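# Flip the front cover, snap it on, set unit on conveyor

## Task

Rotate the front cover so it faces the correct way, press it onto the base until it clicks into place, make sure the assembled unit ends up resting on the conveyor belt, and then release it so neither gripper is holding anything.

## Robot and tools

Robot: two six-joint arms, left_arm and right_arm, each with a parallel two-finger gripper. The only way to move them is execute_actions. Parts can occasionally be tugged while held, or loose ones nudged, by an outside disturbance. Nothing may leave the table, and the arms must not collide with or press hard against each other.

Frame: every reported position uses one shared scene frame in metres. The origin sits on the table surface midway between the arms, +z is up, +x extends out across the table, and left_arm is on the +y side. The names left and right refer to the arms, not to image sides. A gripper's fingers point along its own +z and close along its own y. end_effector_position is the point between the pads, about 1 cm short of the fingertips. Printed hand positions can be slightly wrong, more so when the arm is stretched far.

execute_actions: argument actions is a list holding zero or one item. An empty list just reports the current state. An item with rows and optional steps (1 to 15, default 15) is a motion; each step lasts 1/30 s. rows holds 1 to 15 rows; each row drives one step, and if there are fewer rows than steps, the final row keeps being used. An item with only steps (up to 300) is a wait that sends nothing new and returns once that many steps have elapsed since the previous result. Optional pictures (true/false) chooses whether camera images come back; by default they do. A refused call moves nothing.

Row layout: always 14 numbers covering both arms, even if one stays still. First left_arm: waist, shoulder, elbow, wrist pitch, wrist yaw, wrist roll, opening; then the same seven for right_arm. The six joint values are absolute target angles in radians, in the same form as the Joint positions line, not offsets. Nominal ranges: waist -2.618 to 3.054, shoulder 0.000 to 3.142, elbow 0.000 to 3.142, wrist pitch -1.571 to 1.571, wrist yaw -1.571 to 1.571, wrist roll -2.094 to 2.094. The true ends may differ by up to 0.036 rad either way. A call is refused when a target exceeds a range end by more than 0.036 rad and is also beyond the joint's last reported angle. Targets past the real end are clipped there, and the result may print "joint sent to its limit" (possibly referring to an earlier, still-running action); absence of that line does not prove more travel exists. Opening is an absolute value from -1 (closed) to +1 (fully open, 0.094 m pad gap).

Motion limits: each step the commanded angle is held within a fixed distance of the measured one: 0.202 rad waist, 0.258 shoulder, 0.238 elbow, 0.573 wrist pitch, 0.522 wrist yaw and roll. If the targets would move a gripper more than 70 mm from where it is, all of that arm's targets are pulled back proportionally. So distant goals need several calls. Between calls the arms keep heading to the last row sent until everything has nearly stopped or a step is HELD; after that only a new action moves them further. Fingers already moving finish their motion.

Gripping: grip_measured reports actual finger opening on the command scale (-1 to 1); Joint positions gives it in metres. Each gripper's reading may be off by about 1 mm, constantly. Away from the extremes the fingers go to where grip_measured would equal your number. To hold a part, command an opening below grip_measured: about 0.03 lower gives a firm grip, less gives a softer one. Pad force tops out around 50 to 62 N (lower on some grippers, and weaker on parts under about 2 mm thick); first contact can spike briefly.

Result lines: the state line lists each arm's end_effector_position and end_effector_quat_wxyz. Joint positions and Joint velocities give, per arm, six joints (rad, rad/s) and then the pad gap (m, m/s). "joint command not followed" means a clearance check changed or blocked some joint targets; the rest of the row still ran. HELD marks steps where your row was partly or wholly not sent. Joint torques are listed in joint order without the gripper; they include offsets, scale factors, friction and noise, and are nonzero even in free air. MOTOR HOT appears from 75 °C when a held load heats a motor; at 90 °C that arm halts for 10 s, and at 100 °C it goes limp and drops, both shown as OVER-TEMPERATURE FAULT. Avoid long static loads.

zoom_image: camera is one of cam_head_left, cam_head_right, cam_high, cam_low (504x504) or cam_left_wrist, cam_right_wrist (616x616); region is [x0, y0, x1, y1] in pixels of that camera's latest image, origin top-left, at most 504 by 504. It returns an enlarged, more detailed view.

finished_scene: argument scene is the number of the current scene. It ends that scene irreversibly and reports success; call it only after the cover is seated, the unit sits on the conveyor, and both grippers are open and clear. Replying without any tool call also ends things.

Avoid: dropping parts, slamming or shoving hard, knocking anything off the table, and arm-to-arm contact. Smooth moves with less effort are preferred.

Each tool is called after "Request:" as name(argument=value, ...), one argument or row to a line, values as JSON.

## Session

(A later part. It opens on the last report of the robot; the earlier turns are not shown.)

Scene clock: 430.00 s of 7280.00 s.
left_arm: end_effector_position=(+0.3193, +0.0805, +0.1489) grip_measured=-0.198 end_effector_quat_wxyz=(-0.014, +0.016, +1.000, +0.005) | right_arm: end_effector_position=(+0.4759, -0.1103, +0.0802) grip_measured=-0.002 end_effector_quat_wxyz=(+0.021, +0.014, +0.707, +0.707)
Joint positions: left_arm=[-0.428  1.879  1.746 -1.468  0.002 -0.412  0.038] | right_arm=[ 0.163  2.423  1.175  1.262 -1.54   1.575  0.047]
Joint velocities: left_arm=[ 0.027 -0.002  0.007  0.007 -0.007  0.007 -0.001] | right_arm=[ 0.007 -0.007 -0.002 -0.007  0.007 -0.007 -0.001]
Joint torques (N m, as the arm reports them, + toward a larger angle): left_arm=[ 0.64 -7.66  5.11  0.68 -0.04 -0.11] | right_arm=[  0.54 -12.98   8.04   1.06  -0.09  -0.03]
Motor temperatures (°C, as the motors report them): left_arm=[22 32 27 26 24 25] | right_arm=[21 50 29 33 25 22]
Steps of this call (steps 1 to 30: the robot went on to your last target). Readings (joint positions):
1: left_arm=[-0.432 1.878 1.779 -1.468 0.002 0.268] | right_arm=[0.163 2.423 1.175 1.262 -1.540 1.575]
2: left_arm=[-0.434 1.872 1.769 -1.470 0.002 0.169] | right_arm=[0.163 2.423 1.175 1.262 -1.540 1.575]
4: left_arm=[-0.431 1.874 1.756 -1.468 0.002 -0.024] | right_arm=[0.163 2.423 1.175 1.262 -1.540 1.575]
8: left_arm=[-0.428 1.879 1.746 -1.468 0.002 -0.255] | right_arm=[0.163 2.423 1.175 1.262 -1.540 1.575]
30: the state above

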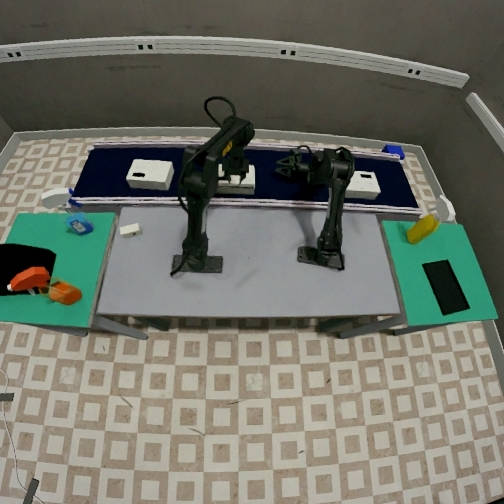

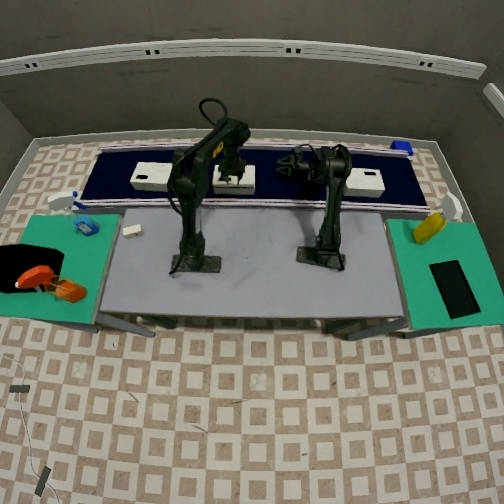

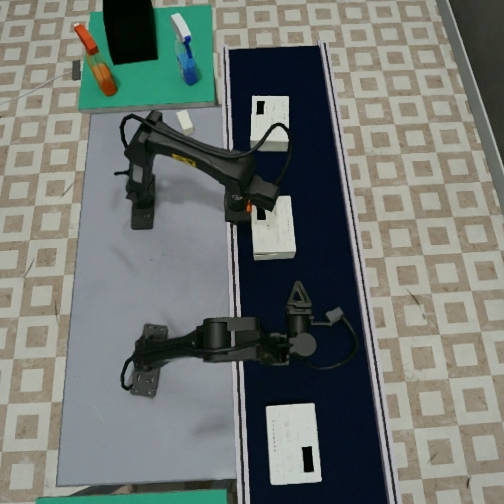

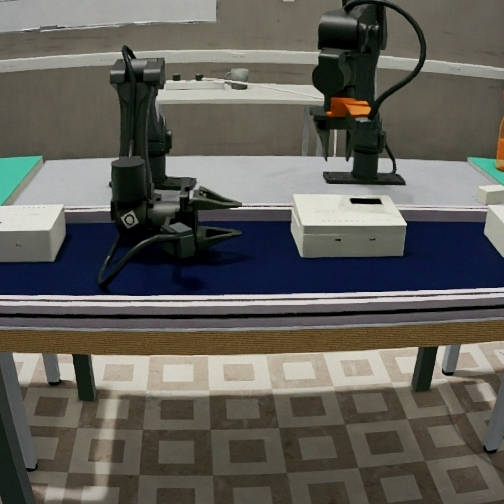

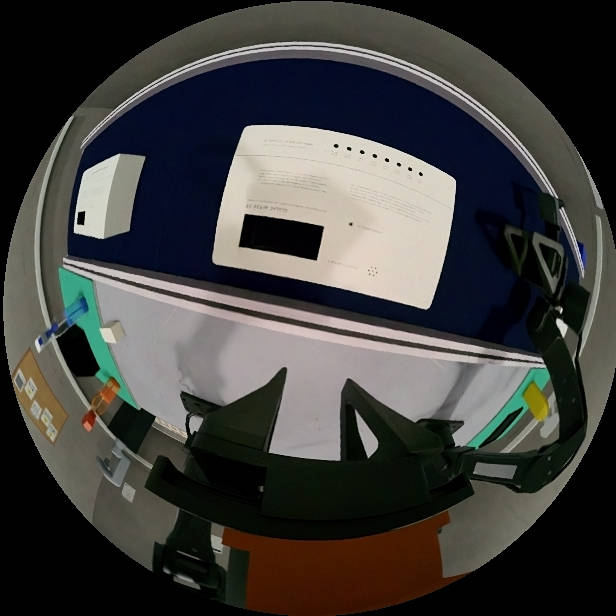

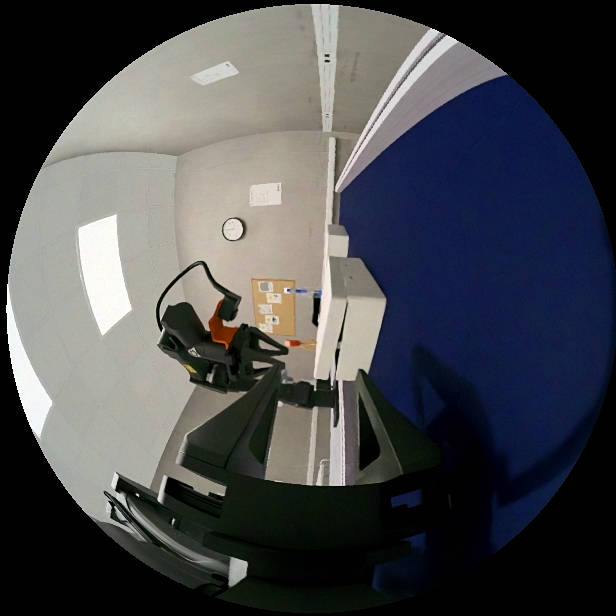

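Request:
execute_actions(
  actions=[
    {"rows":[[-0.41,1.885,1.73,-1.44,0,-0.4,-0.5,0.17,2.42,1.2,1.28,-1.55,1.57,0],[-0.41,1.89,1.715,-1.42,0,-0.38,-0.8,0.17,2.42,1.2,1.28,-1.55,1.57,0],[-0.4,1.9,1.70,-1.4,0,-0.36,-1,0.17,2.42,1.2,1.28,-1.55,1.57,0],[-0.4,1.905,1.685,-1.38,0,-0.34,-1,0.17,2.42,1.2,1.28,-1.55,1.57,0],[-0.39,1.91,1.67,-1.36,0,-0.32,-1,0.17,2.42,1.2,1.28,-1.55,1.57,0],[-0.39,1.92,1.655,-1.34,0,-0.3,-1,0.17,2.42,1.2,1.28,-1.55,1.57,0],[-0.38,1.925,1.64,-1.32,0,-0.3,-1,0.17,2.42,1.2,1.28,-1.55,1.57,0],[-0.38,1.93,1.625,-1.29,0,-0.3,-1,0.17,2.42,1.2,1.28,-1.55,1.57,0],[-0.375,1.94,1.61,-1.26,0,-0.3,-1,0.17,2.42,1.2,1.28,-1.55,1.57,0],[-0.375,1.945,1.6,-1.23,0,-0.3,-1,0.17,2.42,1.2,1.28,-1.55,1.57,0]]},
  ],
  pictures=false,
)

Request:
execute_actions(
  actions=[
    {"steps":20},
  ],
)

Request:
zoom_image(
  camera="cam_right_wrist",
  region=[180,225,480,465],
)

Scene clock: 446.07 s of 7280.00 s.
left_arm: end_effector_position=(+0.3353, +0.0916, +0.0861) grip_measured=-0.994 end_effector_quat_wxyz=(-0.031, +0.041, +0.999, +0.010) | right_arm: end_effector_position=(+0.4759, -0.1103, +0.0802) grip_measured=-0.002 end_effector_quat_wxyz=(+0.021, +0.014, +0.707, +0.707)
Joint positions: left_arm=[-0.38   1.956  1.6   -1.28   0.002 -0.314  0.   ] | right_arm=[ 0.163  2.423  1.175  1.262 -1.54   1.575  0.047]
Joint velocities: left_arm=[-0.022 -0.007 -0.007  0.198 -0.007  0.066  0.001] | right_arm=[ 0.002 -0.012  0.002 -0.022 -0.037  0.007  0.001]
Joint torques (N m, as the arm reports them, + toward a larger angle): left_arm=[ 0.35 -9.47  5.68  0.66 -0.01  0.06] | right_arm=[  0.54 -12.98   8.04   1.06  -0.09  -0.03]
Motor temperatures (°C, as the motors report them): left_arm=[22 34 28 26 24 25] | right_arm=[21 50 29 33 25 22]
Steps of this call (steps 1 to 15: the robot went on to your last target; steps 16 to 90: nothing new was sent; then 12.57 s passed at rest; steps 91 to 105: all 15 steps of this action). Readings (joint positions):
91: left_arm=[-0.427 1.879 1.746 -1.467 0.002 -0.413] | right_arm=[0.163 2.423 1.175 1.262 -1.540 1.575]
92: left_arm=[-0.426 1.879 1.741 -1.462 0.002 -0.408] | right_arm=[0.163 2.423 1.175 1.262 -1.540 1.575]
94: left_arm=[-0.419 1.881 1.723 -1.444 0.002 -0.390] | right_arm=[0.163 2.423 1.175 1.262 -1.540 1.575]
98: left_arm=[-0.397 1.906 1.663 -1.387 0.002 -0.344] | right_arm=[0.163 2.423 1.175 1.262 -1.540 1.575]
105: the state above

Scene clock: 446.73 s of 7280.00 s.
left_arm: end_effector_position=(+0.3423, +0.0886, +0.0857) grip_measured=-0.994 end_effector_quat_wxyz=(-0.017, +0.045, +0.999, +0.005) | right_arm: end_effector_position=(+0.4759, -0.1103, +0.0802) grip_measured=-0.002 end_effector_quat_wxyz=(+0.021, +0.014, +0.707, +0.707)
Joint positions: left_arm=[-0.38   1.956  1.6   -1.249  0.002 -0.307  0.   ] | right_arm=[ 0.163  2.423  1.175  1.262 -1.54   1.575  0.047]
Joint velocities: left_arm=[-0.012  0.002  0.012 -0.051  0.066 -0.066 -0.   ] | right_arm=[ 0.017 -0.012 -0.002  0.022 -0.037  0.081 -0.001]
Joint torques (N m, as the arm reports them, + toward a larger angle): left_arm=[ 0.44 -9.54  5.58  0.66 -0.05  0.04] | right_arm=[  0.54 -12.97   8.04   1.06  -0.09  -0.03]
Motor temperatures (°C, as the motors report them): left_arm=[22 34 28 26 24 25] | right_arm=[21 50 29 33 25 22]
Steps of this call (steps 1 to 20: the robot went on to your last target). Readings (joint positions):
1: left_arm=[-0.380 1.956 1.600 -1.274 0.002 -0.313] | right_arm=[0.163 2.423 1.175 1.262 -1.540 1.575]
2: left_arm=[-0.380 1.956 1.600 -1.268 0.002 -0.311] | right_arm=[0.163 2.423 1.175 1.262 -1.540 1.575]
4: left_arm=[-0.380 1.956 1.600 -1.261 0.002 -0.310] | right_arm=[0.163 2.423 1.175 1.262 -1.540 1.575]
8: left_arm=[-0.380 1.956 1.600 -1.253 0.002 -0.308] | right_arm=[0.163 2.423 1.175 1.262 -1.540 1.575]
20: the state above

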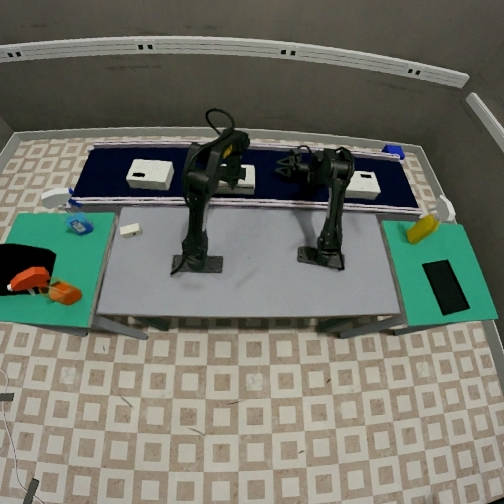

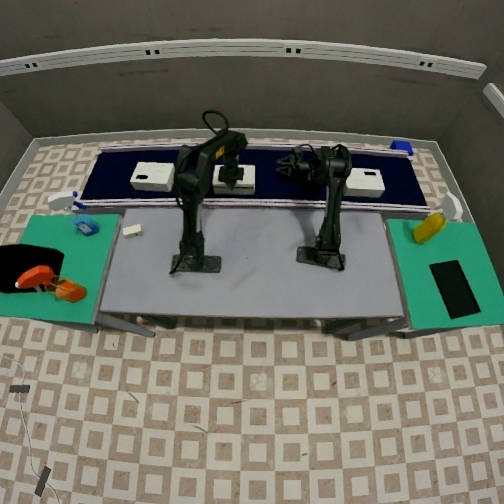

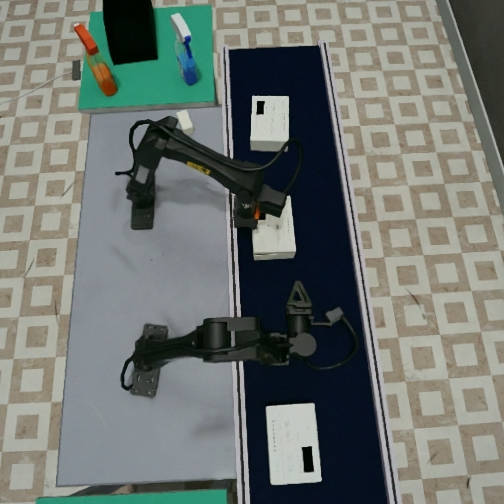

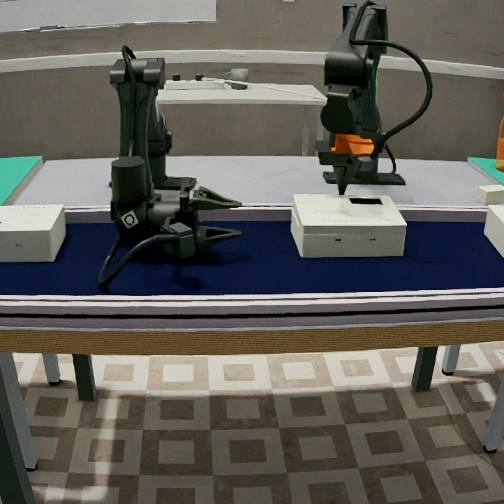

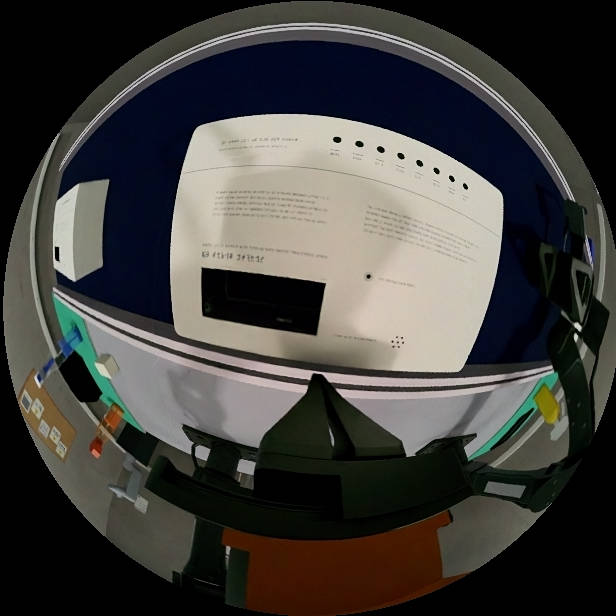

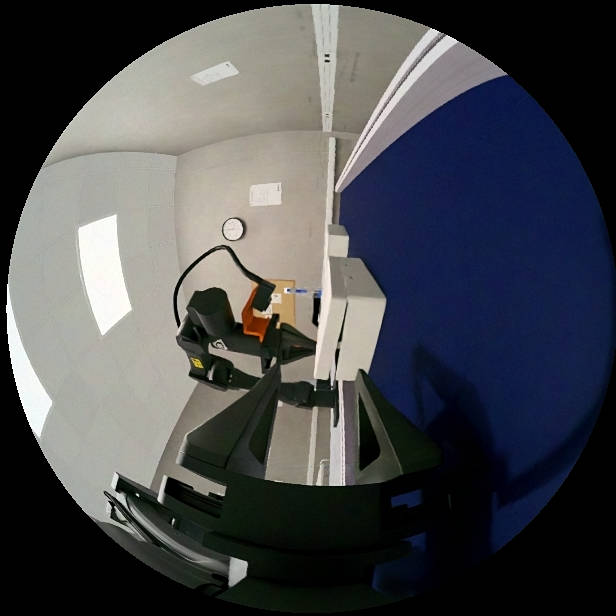

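Region (180, 225, 480, 465) of cam_right_wrist's 616x616 image, scaled by 1.680, with more detail than that image has; it fills the top 403 rows of this view, and the rest is white.

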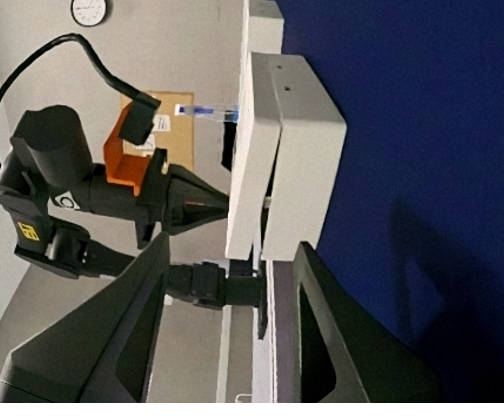

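Soft push with the wrist.

Request:
execute_actions(
  actions=[
    {"rows":[[-0.375,1.945,1.6,-1.2,0,-0.3,-1,0.17,2.42,1.2,1.28,-1.55,1.57,0],[-0.375,1.945,1.6,-1.18,0,-0.3,-1,0.17,2.42,1.2,1.28,-1.55,1.57,0],[-0.375,1.945,1.6,-1.16,0,-0.3,-1,0.17,2.42,1.2,1.28,-1.55,1.57,0],[-0.375,1.945,1.6,-1.13,0,-0.3,-1,0.17,2.42,1.2,1.28,-1.55,1.57,0]]},
  ],
  pictures=false,
)

Request:
execute_actions(
  actions=[
    {"steps":25},
  ],
)

Request:
zoom_image(
  camera="cam_right_wrist",
  region=[180,225,480,465],
)

Scene clock: 452.83 s of 7280.00 s.
left_arm: end_effector_position=(+0.3588, +0.0816, +0.0857) grip_measured=-0.994 end_effector_quat_wxyz=(+0.017, +0.045, +0.999, -0.008) | right_arm: end_effector_position=(+0.4759, -0.1103, +0.0802) grip_measured=-0.002 end_effector_quat_wxyz=(+0.021, +0.014, +0.707, +0.707)
Joint positions: left_arm=[-0.38   1.956  1.6   -1.177  0.003 -0.306  0.   ] | right_arm=[ 0.163  2.423  1.175  1.262 -1.54   1.575  0.047]
Joint velocities: left_arm=[ 0.007 -0.017 -0.017 -0.007  0.022 -0.022 -0.   ] | right_arm=[ 0.012 -0.012 -0.002  0.037  0.022  0.007  0.   ]
Joint torques (N m, as the arm reports them, + toward a larger angle): left_arm=[ 0.41 -9.44  5.68  1.11 -0.04  0.03] | right_arm=[  0.54 -12.98   8.04   1.07  -0.09  -0.03]
Motor temperatures (°C, as the motors report them): left_arm=[22 35 28 26 24 25] | right_arm=[21 50 29 33 25 22]
Steps of this call (steps 1 to 15: the robot went on to your last target; steps 16 to 90: nothing new was sent; then 2.60 s passed at rest; steps 91 to 105: all 15 steps of this action). Readings (joint positions):
91: left_arm=[-0.380 1.956 1.600 -1.247 0.002 -0.307] | right_arm=[0.163 2.423 1.175 1.262 -1.540 1.575]
92: left_arm=[-0.380 1.956 1.600 -1.241 0.002 -0.307] | right_arm=[0.163 2.423 1.175 1.262 -1.540 1.575]
94: left_arm=[-0.380 1.956 1.600 -1.217 0.002 -0.307] | right_arm=[0.163 2.423 1.175 1.262 -1.540 1.575]
98: left_arm=[-0.380 1.956 1.600 -1.184 0.003 -0.306] | right_arm=[0.163 2.423 1.175 1.262 -1.540 1.575]
105: the state above

Scene clock: 453.67 s of 7280.00 s.
left_arm: end_effector_position=(+0.3591, +0.0815, +0.0857) grip_measured=-0.994 end_effector_quat_wxyz=(+0.017, +0.045, +0.999, -0.008) | right_arm: end_effector_position=(+0.4759, -0.1103, +0.0802) grip_measured=-0.002 end_effector_quat_wxyz=(+0.021, +0.014, +0.707, +0.707)
Joint positions: left_arm=[-0.38   1.956  1.6   -1.176  0.003 -0.306  0.   ] | right_arm=[ 0.163  2.423  1.175  1.262 -1.54   1.575  0.047]
Joint velocities: left_arm=[-0.017 -0.002 -0.022  0.051 -0.051  0.022  0.001] | right_arm=[-0.017 -0.007  0.017  0.037 -0.081  0.066 -0.001]
Joint torques (N m, as the arm reports them, + toward a larger angle): left_arm=[ 0.42 -9.47  5.67  1.12 -0.04  0.02] | right_arm=[  0.54 -12.99   8.04   1.06  -0.09  -0.03]
Motor temperatures (°C, as the motors report them): left_arm=[22 35 28 26 24 25] | right_arm=[21 50 29 33 25 22]
Steps of this call (steps 1 to 15: the robot went on to your last target; steps 16 to 25: nothing new was sent). Readings (joint positions):
1: left_arm=[-0.380 1.956 1.600 -1.177 0.003 -0.306] | right_arm=[0.163 2.423 1.175 1.262 -1.540 1.575]
2: left_arm=[-0.380 1.956 1.600 -1.177 0.003 -0.306] | right_arm=[0.163 2.423 1.175 1.262 -1.540 1.575]
4: left_arm=[-0.380 1.956 1.600 -1.177 0.003 -0.306] | right_arm=[0.163 2.423 1.175 1.262 -1.540 1.575]
8: left_arm=[-0.380 1.956 1.600 -1.177 0.003 -0.306] | right_arm=[0.163 2.423 1.175 1.262 -1.540 1.575]
25: the state above
All arms were judged still, so your last target was given up. Only a new action makes them travel on or press farther. Fingers that are still opening or closing keep moving.

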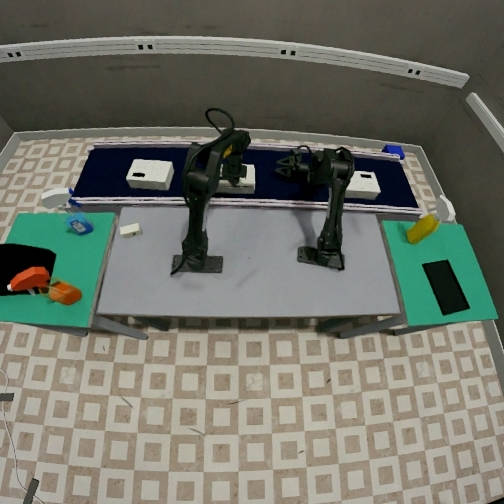

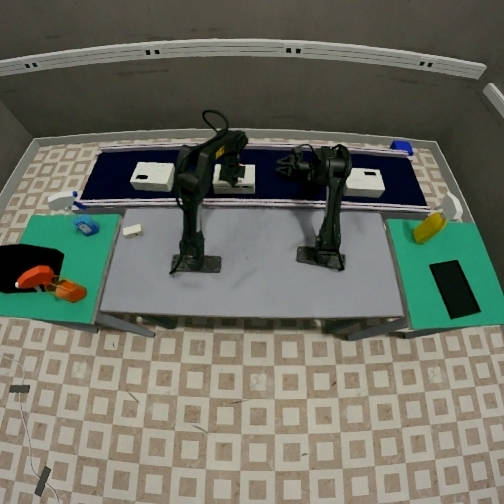

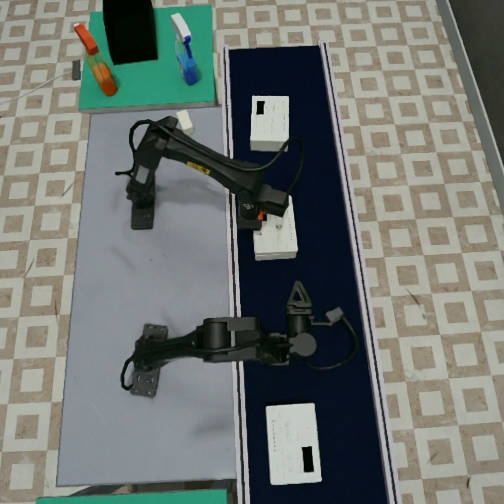

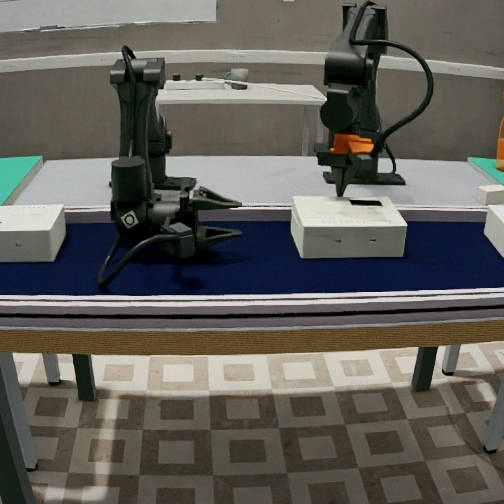

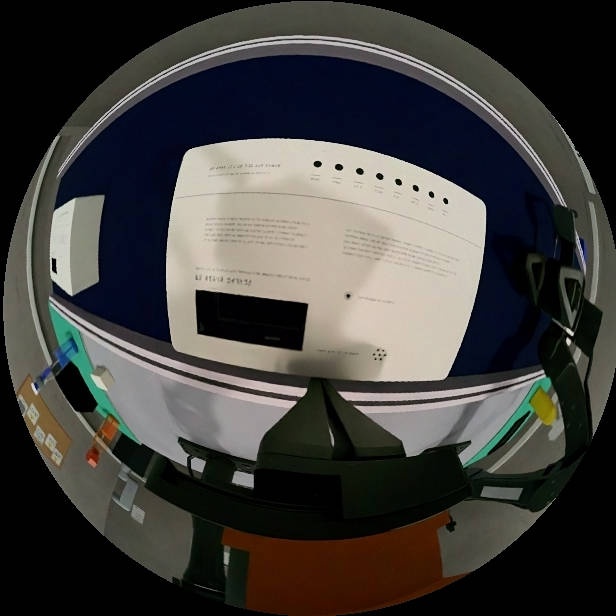

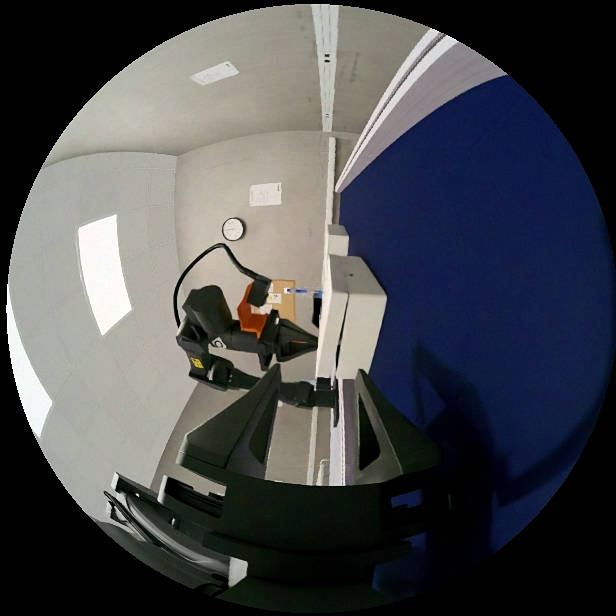

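Region (180, 225, 480, 465) of cam_right_wrist's 616x616 image, scaled by 1.680, with more detail than that image has; it fills the top 403 rows of this view, and the rest is white.

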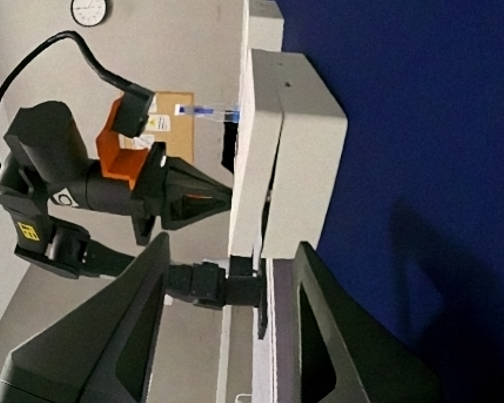

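Request:
execute_actions(
  actions=[
    {"rows":[[-0.375,1.945,1.6,-1.22,0,-0.3,-1,0.17,2.42,1.2,1.28,-1.55,1.57,0],[-0.375,1.945,1.6,-1.26,0,-0.3,-1,0.17,2.42,1.2,1.28,-1.55,1.57,0],[-0.375,1.945,1.6,-1.3,0,-0.3,-1,0.17,2.42,1.2,1.28,-1.55,1.57,0],[-0.375,1.945,1.62,-1.33,0,-0.3,-1,0.17,2.42,1.2,1.28,-1.55,1.57,0],[-0.375,1.945,1.64,-1.36,0,-0.3,-1,0.17,2.42,1.2,1.28,-1.55,1.57,0],[-0.375,1.945,1.66,-1.38,0,-0.3,-1,0.17,2.42,1.2,1.28,-1.55,1.57,0],[-0.375,1.945,1.68,-1.38,0,-0.3,-1,0.17,2.42,1.2,1.28,-1.55,1.57,0],[-0.375,1.945,1.70,-1.38,0,-0.3,-1,0.17,2.42,1.2,1.28,-1.55,1.57,0],[-0.375,1.945,1.72,-1.38,0,-0.3,-1,0.17,2.42,1.2,1.28,-1.55,1.57,0],[-0.375,1.945,1.74,-1.38,0,-0.3,-1,0.17,2.42,1.2,1.28,-1.55,1.57,0]]},
  ],
  pictures=false,
)

Request:
execute_actions(
  actions=[
    {"rows":[[-0.375,1.96,1.76,-1.37,0,-0.3,-1,0.17,2.42,1.2,1.28,-1.55,1.57,0],[-0.375,1.975,1.78,-1.36,0,-0.3,-1,0.17,2.42,1.2,1.28,-1.55,1.57,0],[-0.375,1.99,1.80,-1.35,0,-0.3,-1,0.17,2.42,1.2,1.28,-1.55,1.57,0],[-0.375,2.005,1.82,-1.34,0,-0.3,-1,0.17,2.42,1.2,1.28,-1.55,1.57,0],[-0.375,2.02,1.84,-1.34,0,-0.3,-1,0.17,2.42,1.2,1.28,-1.55,1.57,0],[-0.375,2.035,1.855,-1.33,0,-0.3,-1,0.17,2.42,1.2,1.28,-1.55,1.57,0],[-0.375,2.05,1.87,-1.33,0,-0.3,-1,0.17,2.42,1.2,1.28,-1.55,1.57,0],[-0.375,2.06,1.87,-1.32,0,-0.3,-1,0.17,2.42,1.2,1.28,-1.55,1.57,0]]},
  ],
)

Scene clock: 465.37 s of 7280.00 s.
left_arm: end_effector_position=(+0.3508, +0.0850, +0.1179) grip_measured=-0.994 end_effector_quat_wxyz=(-0.001, +0.045, +0.999, -0.001) | right_arm: end_effector_position=(+0.4759, -0.1103, +0.0802) grip_measured=-0.002 end_effector_quat_wxyz=(+0.021, +0.014, +0.707, +0.707)
Joint positions: left_arm=[-0.38   1.954  1.725 -1.344  0.003 -0.306  0.   ] | right_arm=[ 0.163  2.423  1.175  1.262 -1.54   1.575  0.047]
Joint velocities: left_arm=[-0.002 -0.027 -0.002 -0.095 -0.022 -0.051  0.   ] | right_arm=[-0.022  0.002 -0.007 -0.037 -0.051  0.095  0.001]
Joint torques (N m, as the arm reports them, + toward a larger angle): left_arm=[ 0.44 -9.26  6.87  0.3  -0.05  0.02] | right_arm=[  0.54 -12.98   8.05   1.06  -0.09  -0.03]
Motor temperatures (°C, as the motors report them): left_arm=[22 37 28 26 24 25] | right_arm=[21 51 29 32 25 22]
Steps of this call (steps 1 to 90: nothing new was sent; then 8.20 s passed at rest; steps 91 to 105: all 15 steps of this action). Readings (joint positions):
91: left_arm=[-0.380 1.956 1.600 -1.179 0.003 -0.306] | right_arm=[0.163 2.423 1.175 1.262 -1.540 1.575]
92: left_arm=[-0.380 1.956 1.600 -1.186 0.003 -0.306] | right_arm=[0.163 2.423 1.175 1.262 -1.540 1.575]
94: left_arm=[-0.380 1.956 1.600 -1.219 0.003 -0.306] | right_arm=[0.163 2.423 1.175 1.262 -1.540 1.575]
98: left_arm=[-0.380 1.956 1.637 -1.312 0.003 -0.306] | right_arm=[0.163 2.423 1.175 1.262 -1.540 1.575]
105: the state above

Scene clock: 465.87 s of 7280.00 s.
left_arm: end_effector_position=(+0.3806, +0.0725, +0.1094) grip_measured=-0.994 end_effector_quat_wxyz=(+0.010, +0.045, +0.999, -0.005) | right_arm: end_effector_position=(+0.4759, -0.1103, +0.0802) grip_measured=-0.002 end_effector_quat_wxyz=(+0.021, +0.014, +0.707, +0.707)
Joint positions: left_arm=[-0.38   2.063  1.849 -1.333  0.003 -0.306  0.   ] | right_arm=[ 0.163  2.423  1.175  1.262 -1.54   1.575  0.047]
Joint velocities: left_arm=[ 0.012 -0.012 -0.022 -0.066  0.022 -0.022  0.001] | right_arm=[ 0.012 -0.012  0.007  0.022 -0.022  0.066 -0.   ]
Joint torques (N m, as the arm reports them, + toward a larger angle): left_arm=[ 0.43 -9.49  7.36  0.73 -0.05  0.03] | right_arm=[  0.54 -12.97   8.05   1.06  -0.09  -0.04]
Motor temperatures (°C, as the motors report them): left_arm=[22 37 28 26 24 25] | right_arm=[21 51 29 32 25 22]
Steps of this call (steps 1 to 15: all 15 steps of this action). Readings (joint positions):
1: left_arm=[-0.380 1.955 1.726 -1.347 0.003 -0.306] | right_arm=[0.163 2.423 1.175 1.262 -1.540 1.575]
2: left_arm=[-0.380 1.959 1.733 -1.352 0.003 -0.306] | right_arm=[0.163 2.423 1.175 1.262 -1.540 1.575]
4: left_arm=[-0.380 1.976 1.765 -1.355 0.003 -0.306] | right_arm=[0.163 2.423 1.175 1.262 -1.540 1.575]
8: left_arm=[-0.380 2.028 1.838 -1.346 0.003 -0.306] | right_arm=[0.163 2.423 1.175 1.262 -1.540 1.575]
15: the state above

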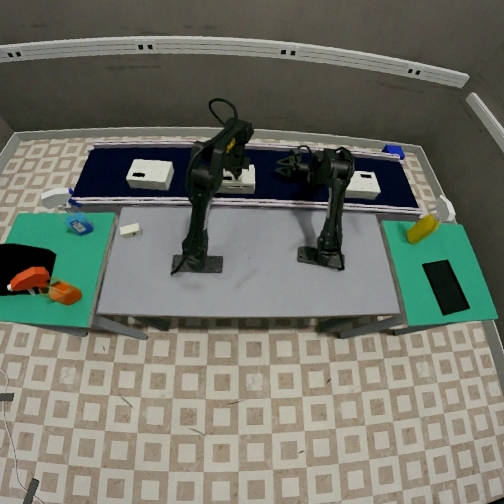

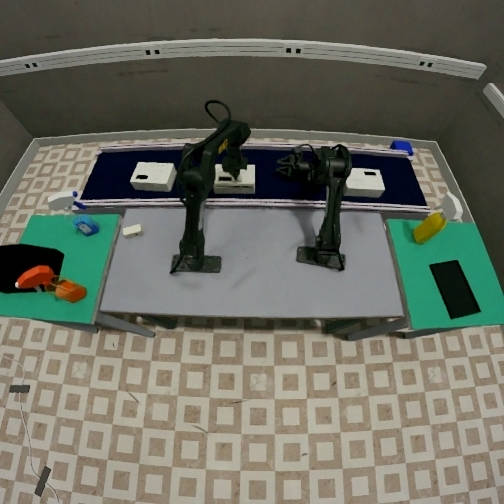

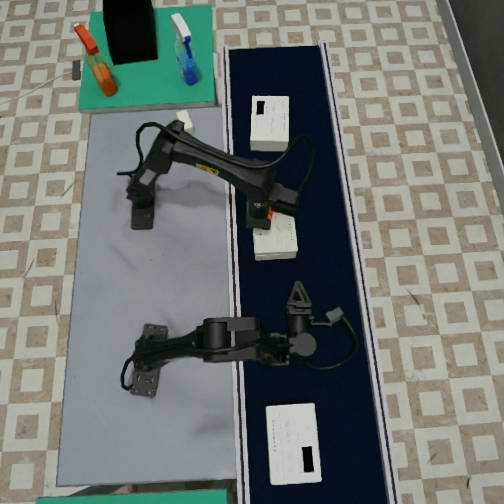

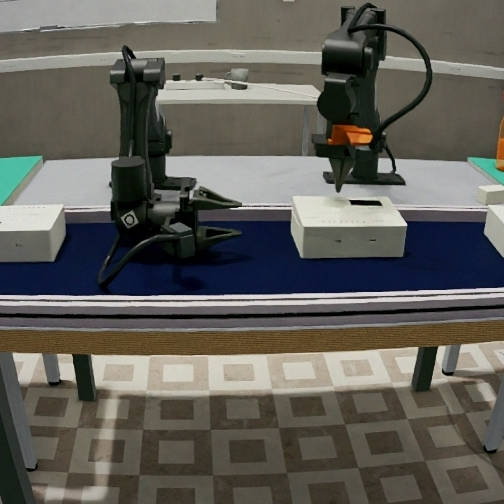

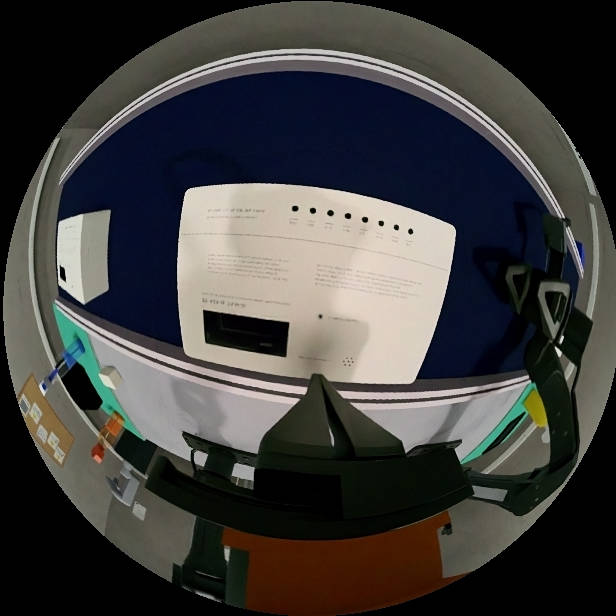

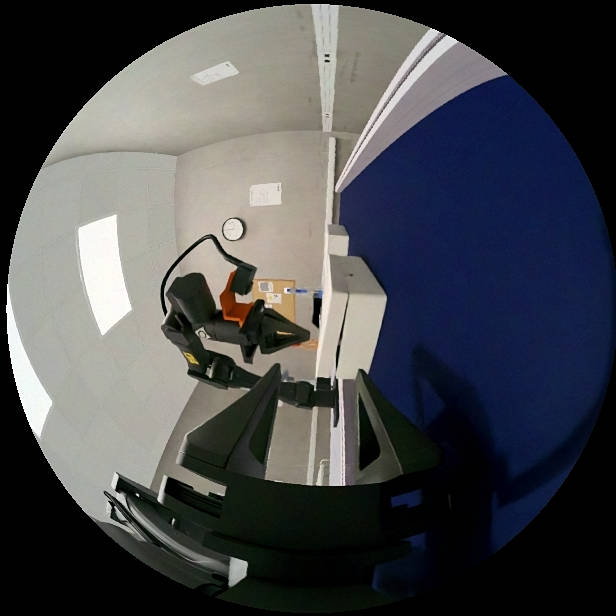

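Request:
execute_actions(
  actions=[
    {"rows":[[-0.375,2.07,1.86,-1.32,0,-0.3,-1,0.17,2.42,1.2,1.28,-1.55,1.57,0],[-0.375,2.08,1.85,-1.32,0,-0.3,-1,0.17,2.42,1.2,1.28,-1.55,1.57,0],[-0.375,2.09,1.85,-1.32,0,-0.3,-1,0.17,2.42,1.2,1.28,-1.55,1.57,0],[-0.375,2.095,1.85,-1.32,0,-0.3,-1,0.17,2.42,1.2,1.28,-1.55,1.57,0],[-0.375,2.1,1.85,-1.32,0,-0.3,-1,0.17,2.42,1.2,1.28,-1.55,1.57,0],[-0.375,2.105,1.85,-1.32,0,-0.3,-1,0.17,2.42,1.2,1.28,-1.55,1.57,0],[-0.375,2.11,1.85,-1.32,0,-0.3,-1,0.17,2.42,1.2,1.28,-1.55,1.57,0],[-0.375,2.115,1.85,-1.32,0,-0.3,-1,0.17,2.42,1.2,1.28,-1.55,1.57,0],[-0.375,2.125,1.845,-1.32,0,-0.3,-1,0.17,2.42,1.2,1.28,-1.55,1.57,0],[-0.375,2.14,1.84,-1.32,0,-0.3,-1,0.17,2.42,1.2,1.28,-1.55,1.57,0],[-0.375,2.155,1.83,-1.32,0,-0.3,-1,0.17,2.42,1.2,1.28,-1.55,1.57,0],[-0.375,2.17,1.82,-1.32,0,-0.3,-1,0.17,2.42,1.2,1.28,-1.55,1.57,0],[-0.375,2.19,1.81,-1.32,0,-0.3,-1,0.17,2.42,1.2,1.28,-1.55,1.57,0]]},
  ],
)

Request:
zoom_image(
  camera="cam_right_wrist",
  region=[180,225,480,465],
)

Scene clock: 474.37 s of 7280.00 s.
left_arm: end_effector_position=(+0.3800, +0.0728, +0.0853) grip_measured=-0.994 end_effector_quat_wxyz=(-0.018, +0.045, +0.999, +0.005) | right_arm: end_effector_position=(+0.4759, -0.1103, +0.0802) grip_measured=-0.002 end_effector_quat_wxyz=(+0.021, +0.014, +0.707, +0.707)
Joint positions: left_arm=[-0.38   2.126  1.849 -1.331  0.003 -0.306  0.   ] | right_arm=[ 0.163  2.423  1.175  1.262 -1.54   1.575  0.047]
Joint velocities: left_arm=[-0.022  0.007 -0.002 -0.007 -0.066  0.037  0.   ] | right_arm=[-0.012  0.007  0.007 -0.095 -0.007 -0.066  0.001]
Joint torques (N m, as the arm reports them, + toward a larger angle): left_arm=[ 0.44 -4.78  2.5   0.6  -0.04  0.02] | right_arm=[  0.54 -12.98   8.04   1.07  -0.09  -0.03]
Motor temperatures (°C, as the motors report them): left_arm=[22 37 29 26 24 25] | right_arm=[21 51 29 32 25 22]
Steps of this call (steps 1 to 15: the robot went on to your last target; steps 16 to 90: nothing new was sent; then 5.00 s passed at rest; steps 91 to 105: all 15 steps of this action). Readings (joint positions):
91: left_arm=[-0.380 2.063 1.849 -1.333 0.003 -0.306] | right_arm=[0.163 2.423 1.175 1.262 -1.540 1.575]
92: left_arm=[-0.380 2.064 1.849 -1.333 0.003 -0.306] | right_arm=[0.163 2.423 1.175 1.262 -1.540 1.575]
94: left_arm=[-0.380 2.070 1.849 -1.333 0.003 -0.306] | right_arm=[0.163 2.423 1.175 1.262 -1.540 1.575]
98: left_arm=[-0.380 2.099 1.849 -1.333 0.003 -0.306] | right_arm=[0.163 2.423 1.175 1.262 -1.540 1.575]
105: the state above

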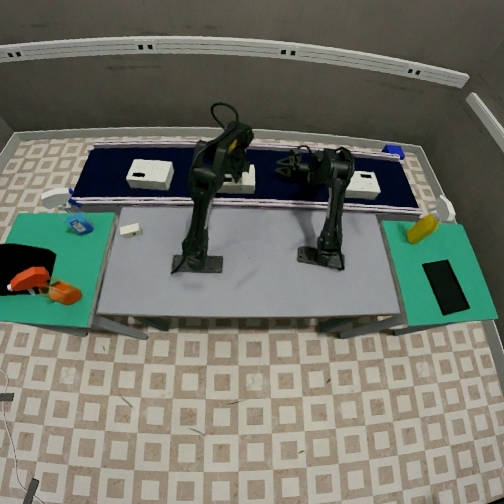

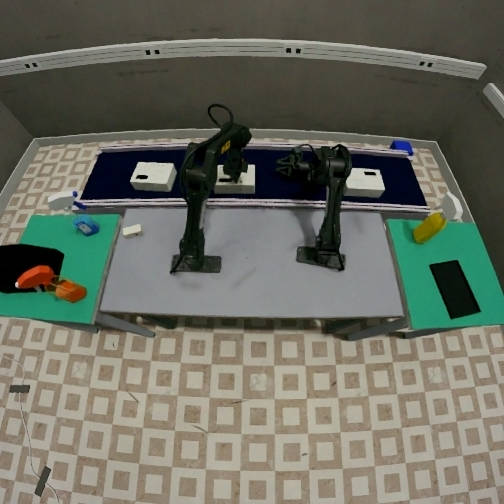

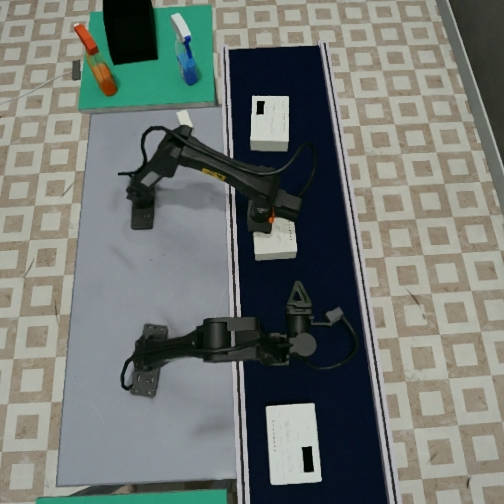

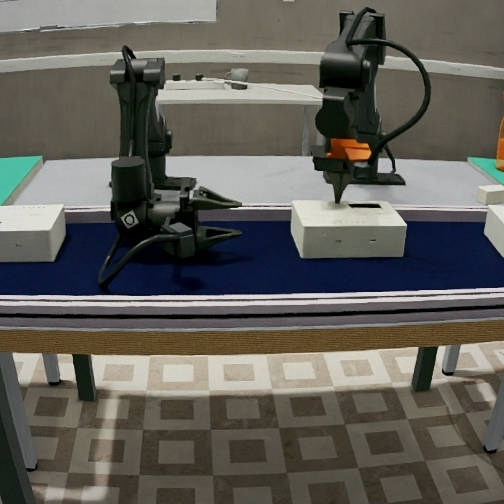

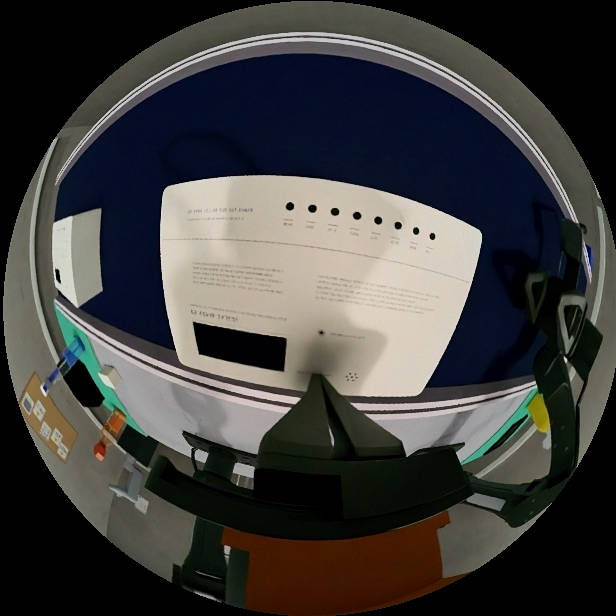

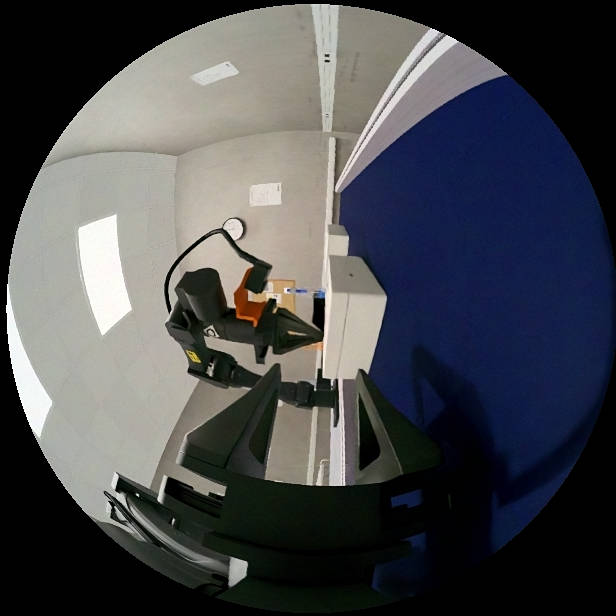

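Region (180, 225, 480, 465) of cam_right_wrist's 616x616 image, scaled by 1.680, with more detail than that image has; it fills the top 403 rows of this view, and the rest is white.

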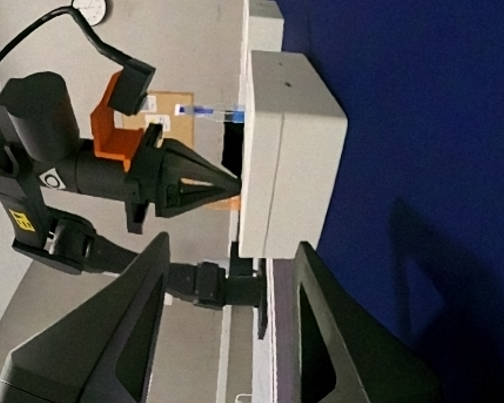

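Seated. Lift away and inspect.

Request:
execute_actions(
  actions=[
    {"rows":[[-0.375,2.15,1.84,-1.33,0,-0.3,-1,0.17,2.4,1.2,1.28,-1.55,1.57,0],[-0.375,2.12,1.86,-1.33,0,-0.3,-1,0.17,2.38,1.2,1.28,-1.55,1.57,0],[-0.375,2.09,1.86,-1.33,0,-0.3,-1,0.17,2.35,1.2,1.28,-1.55,1.57,0],[-0.375,2.06,1.85,-1.33,0,-0.3,-1,0.17,2.32,1.2,1.28,-1.55,1.57,0],[-0.36,2.03,1.83,-1.33,0,-0.3,-1,0.17,2.29,1.2,1.28,-1.55,1.57,0],[-0.33,2.0,1.81,-1.33,0,-0.3,-0.8,0.17,2.26,1.2,1.28,-1.55,1.57,0],[-0.29,1.97,1.79,-1.33,0,-0.3,-0.6,0.17,2.23,1.2,1.28,-1.55,1.57,0],[-0.24,1.94,1.77,-1.33,0,-0.3,-0.4,0.17,2.2,1.2,1.28,-1.55,1.57,0],[-0.18,1.91,1.75,-1.33,0,-0.3,-0.2,0.17,2.18,1.2,1.28,-1.55,1.57,0],[-0.12,1.89,1.74,-1.33,0,-0.3,0,0.17,2.17,1.2,1.28,-1.55,1.57,0],[-0.06,1.88,1.74,-1.33,0,-0.3,0,0.17,2.17,1.2,1.28,-1.55,1.57,0],[0,1.88,1.74,-1.33,0,-0.3,0,0.17,2.17,1.2,1.28,-1.55,1.57,0],[0.05,1.88,1.74,-1.33,0,-0.3,0,0.17,2.17,1.2,1.28,-1.55,1.57,0],[0.08,1.88,1.74,-1.33,0,-0.3,0,0.17,2.17,1.2,1.28,-1.55,1.57,0]]},
  ],
)

Request:
zoom_image(
  camera="cam_low",
  region=[270,170,430,270],
)

Request:
zoom_image(
  camera="cam_head_right",
  region=[180,140,280,210],
)

Scene clock: 487.10 s of 7280.00 s.
left_arm: end_effector_position=(+0.3922, +0.2303, +0.1518) grip_measured=-0.002 end_effector_quat_wxyz=(+0.059, -0.156, +0.986, -0.014) | right_arm: end_effector_position=(+0.4737, -0.1103, +0.1930) grip_measured=-0.002 end_effector_quat_wxyz=(+0.125, -0.092, +0.698, +0.699)
Joint positions: left_arm=[ 0.026  1.888  1.764 -1.324  0.01  -0.305  0.047] | right_arm=[ 0.163  2.162  1.193  1.284 -1.543  1.578  0.047]
Joint velocities: left_arm=[ 1.702 -0.046  0.007 -0.037 -0.198 -0.022 -0.001] | right_arm=[ 0.007  0.007 -0.002 -0.007 -0.051  0.022 -0.001]
Joint torques (N m, as the arm reports them, + toward a larger angle): left_arm=[-3.93 -8.57  3.94  0.75  0.07 -0.02] | right_arm=[  0.54 -11.16   7.53   0.74   0.09  -0.04]
Motor temperatures (°C, as the motors report them): left_arm=[22 35 28 26 24 25] | right_arm=[21 52 29 32 25 22]
Steps of this call (steps 1 to 15: the robot went on to your last target; steps 16 to 90: nothing new was sent; then 9.23 s passed at rest; steps 91 to 105: all 15 steps of this action). Readings (joint positions):
91: left_arm=[-0.380 2.125 1.849 -1.331 0.003 -0.306] | right_arm=[0.163 2.423 1.175 1.262 -1.540 1.575]
92: left_arm=[-0.380 2.123 1.851 -1.331 0.003 -0.306] | right_arm=[0.163 2.421 1.175 1.262 -1.540 1.575]
94: left_arm=[-0.380 2.116 1.850 -1.331 0.003 -0.306] | right_arm=[0.163 2.404 1.175 1.259 -1.541 1.576]
98: left_arm=[-0.347 2.030 1.800 -1.326 0.009 -0.305] | right_arm=[0.163 2.294 1.175 1.254 -1.542 1.578]
105: the state above

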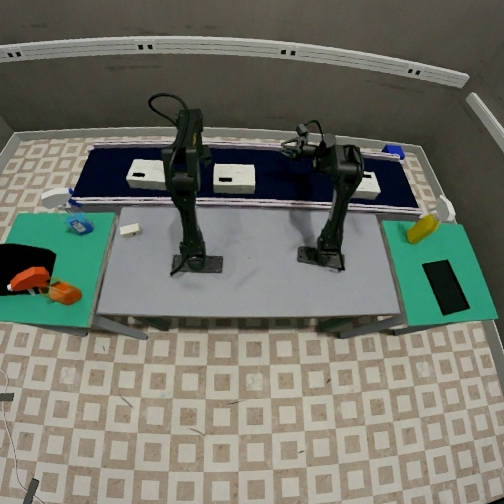

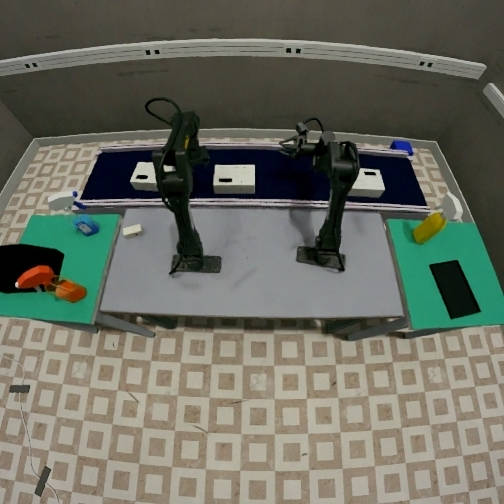

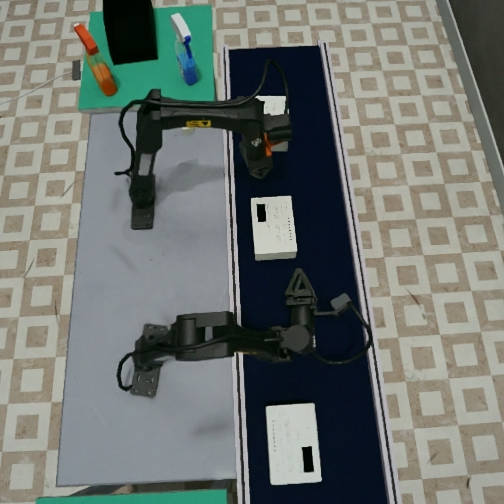

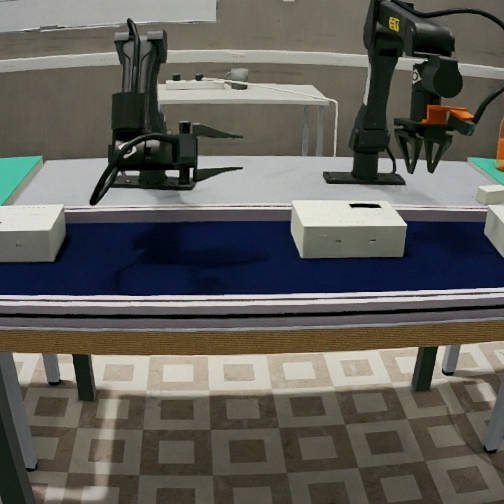

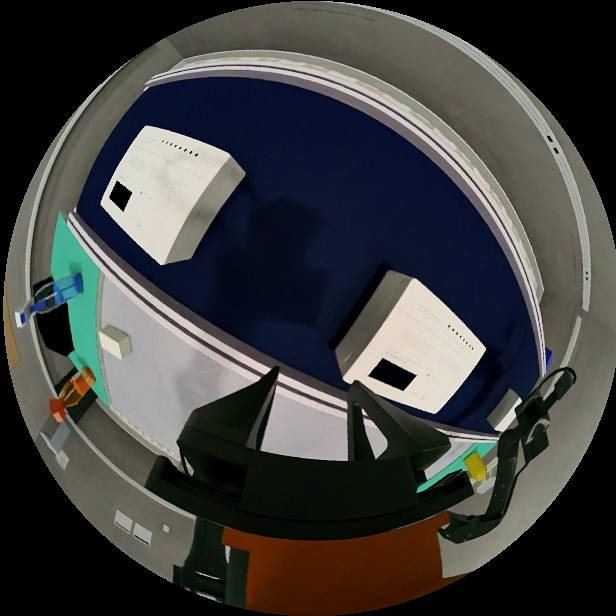

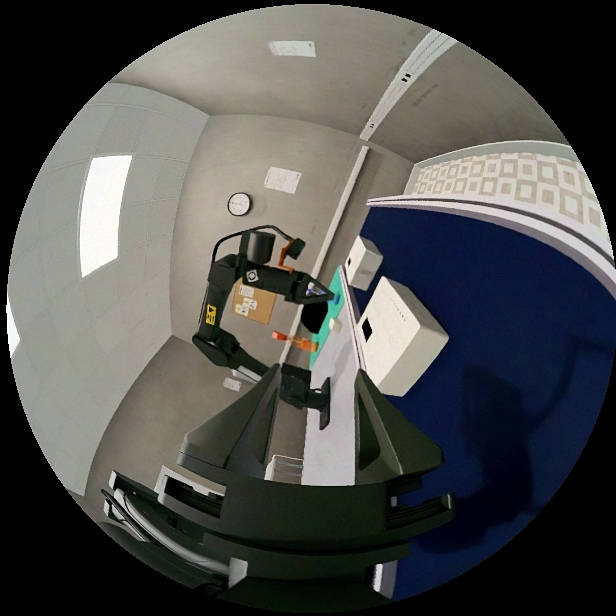

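Region (270, 170, 430, 270) of cam_low's 504x504 image, scaled by 3.150, with more detail than that image has; it fills the top 315 rows of this view, and the rest is white.

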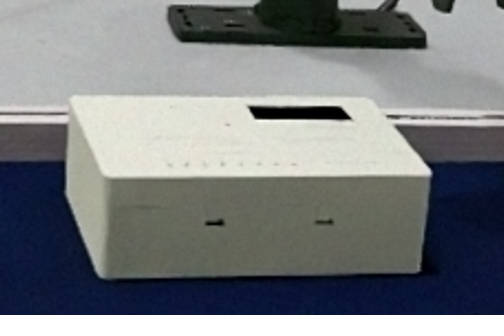

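Region (180, 140, 280, 210) of cam_head_right's 504x504 image, scaled by 5.040, with more detail than that image has; it fills the top 353 rows of this view, and the rest is white.

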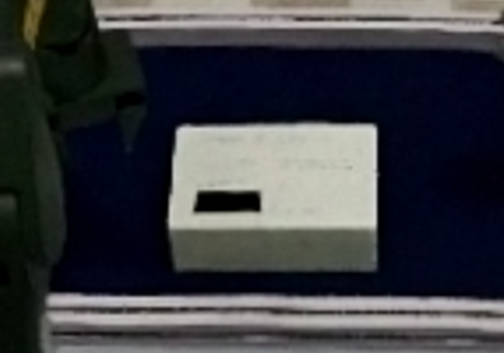

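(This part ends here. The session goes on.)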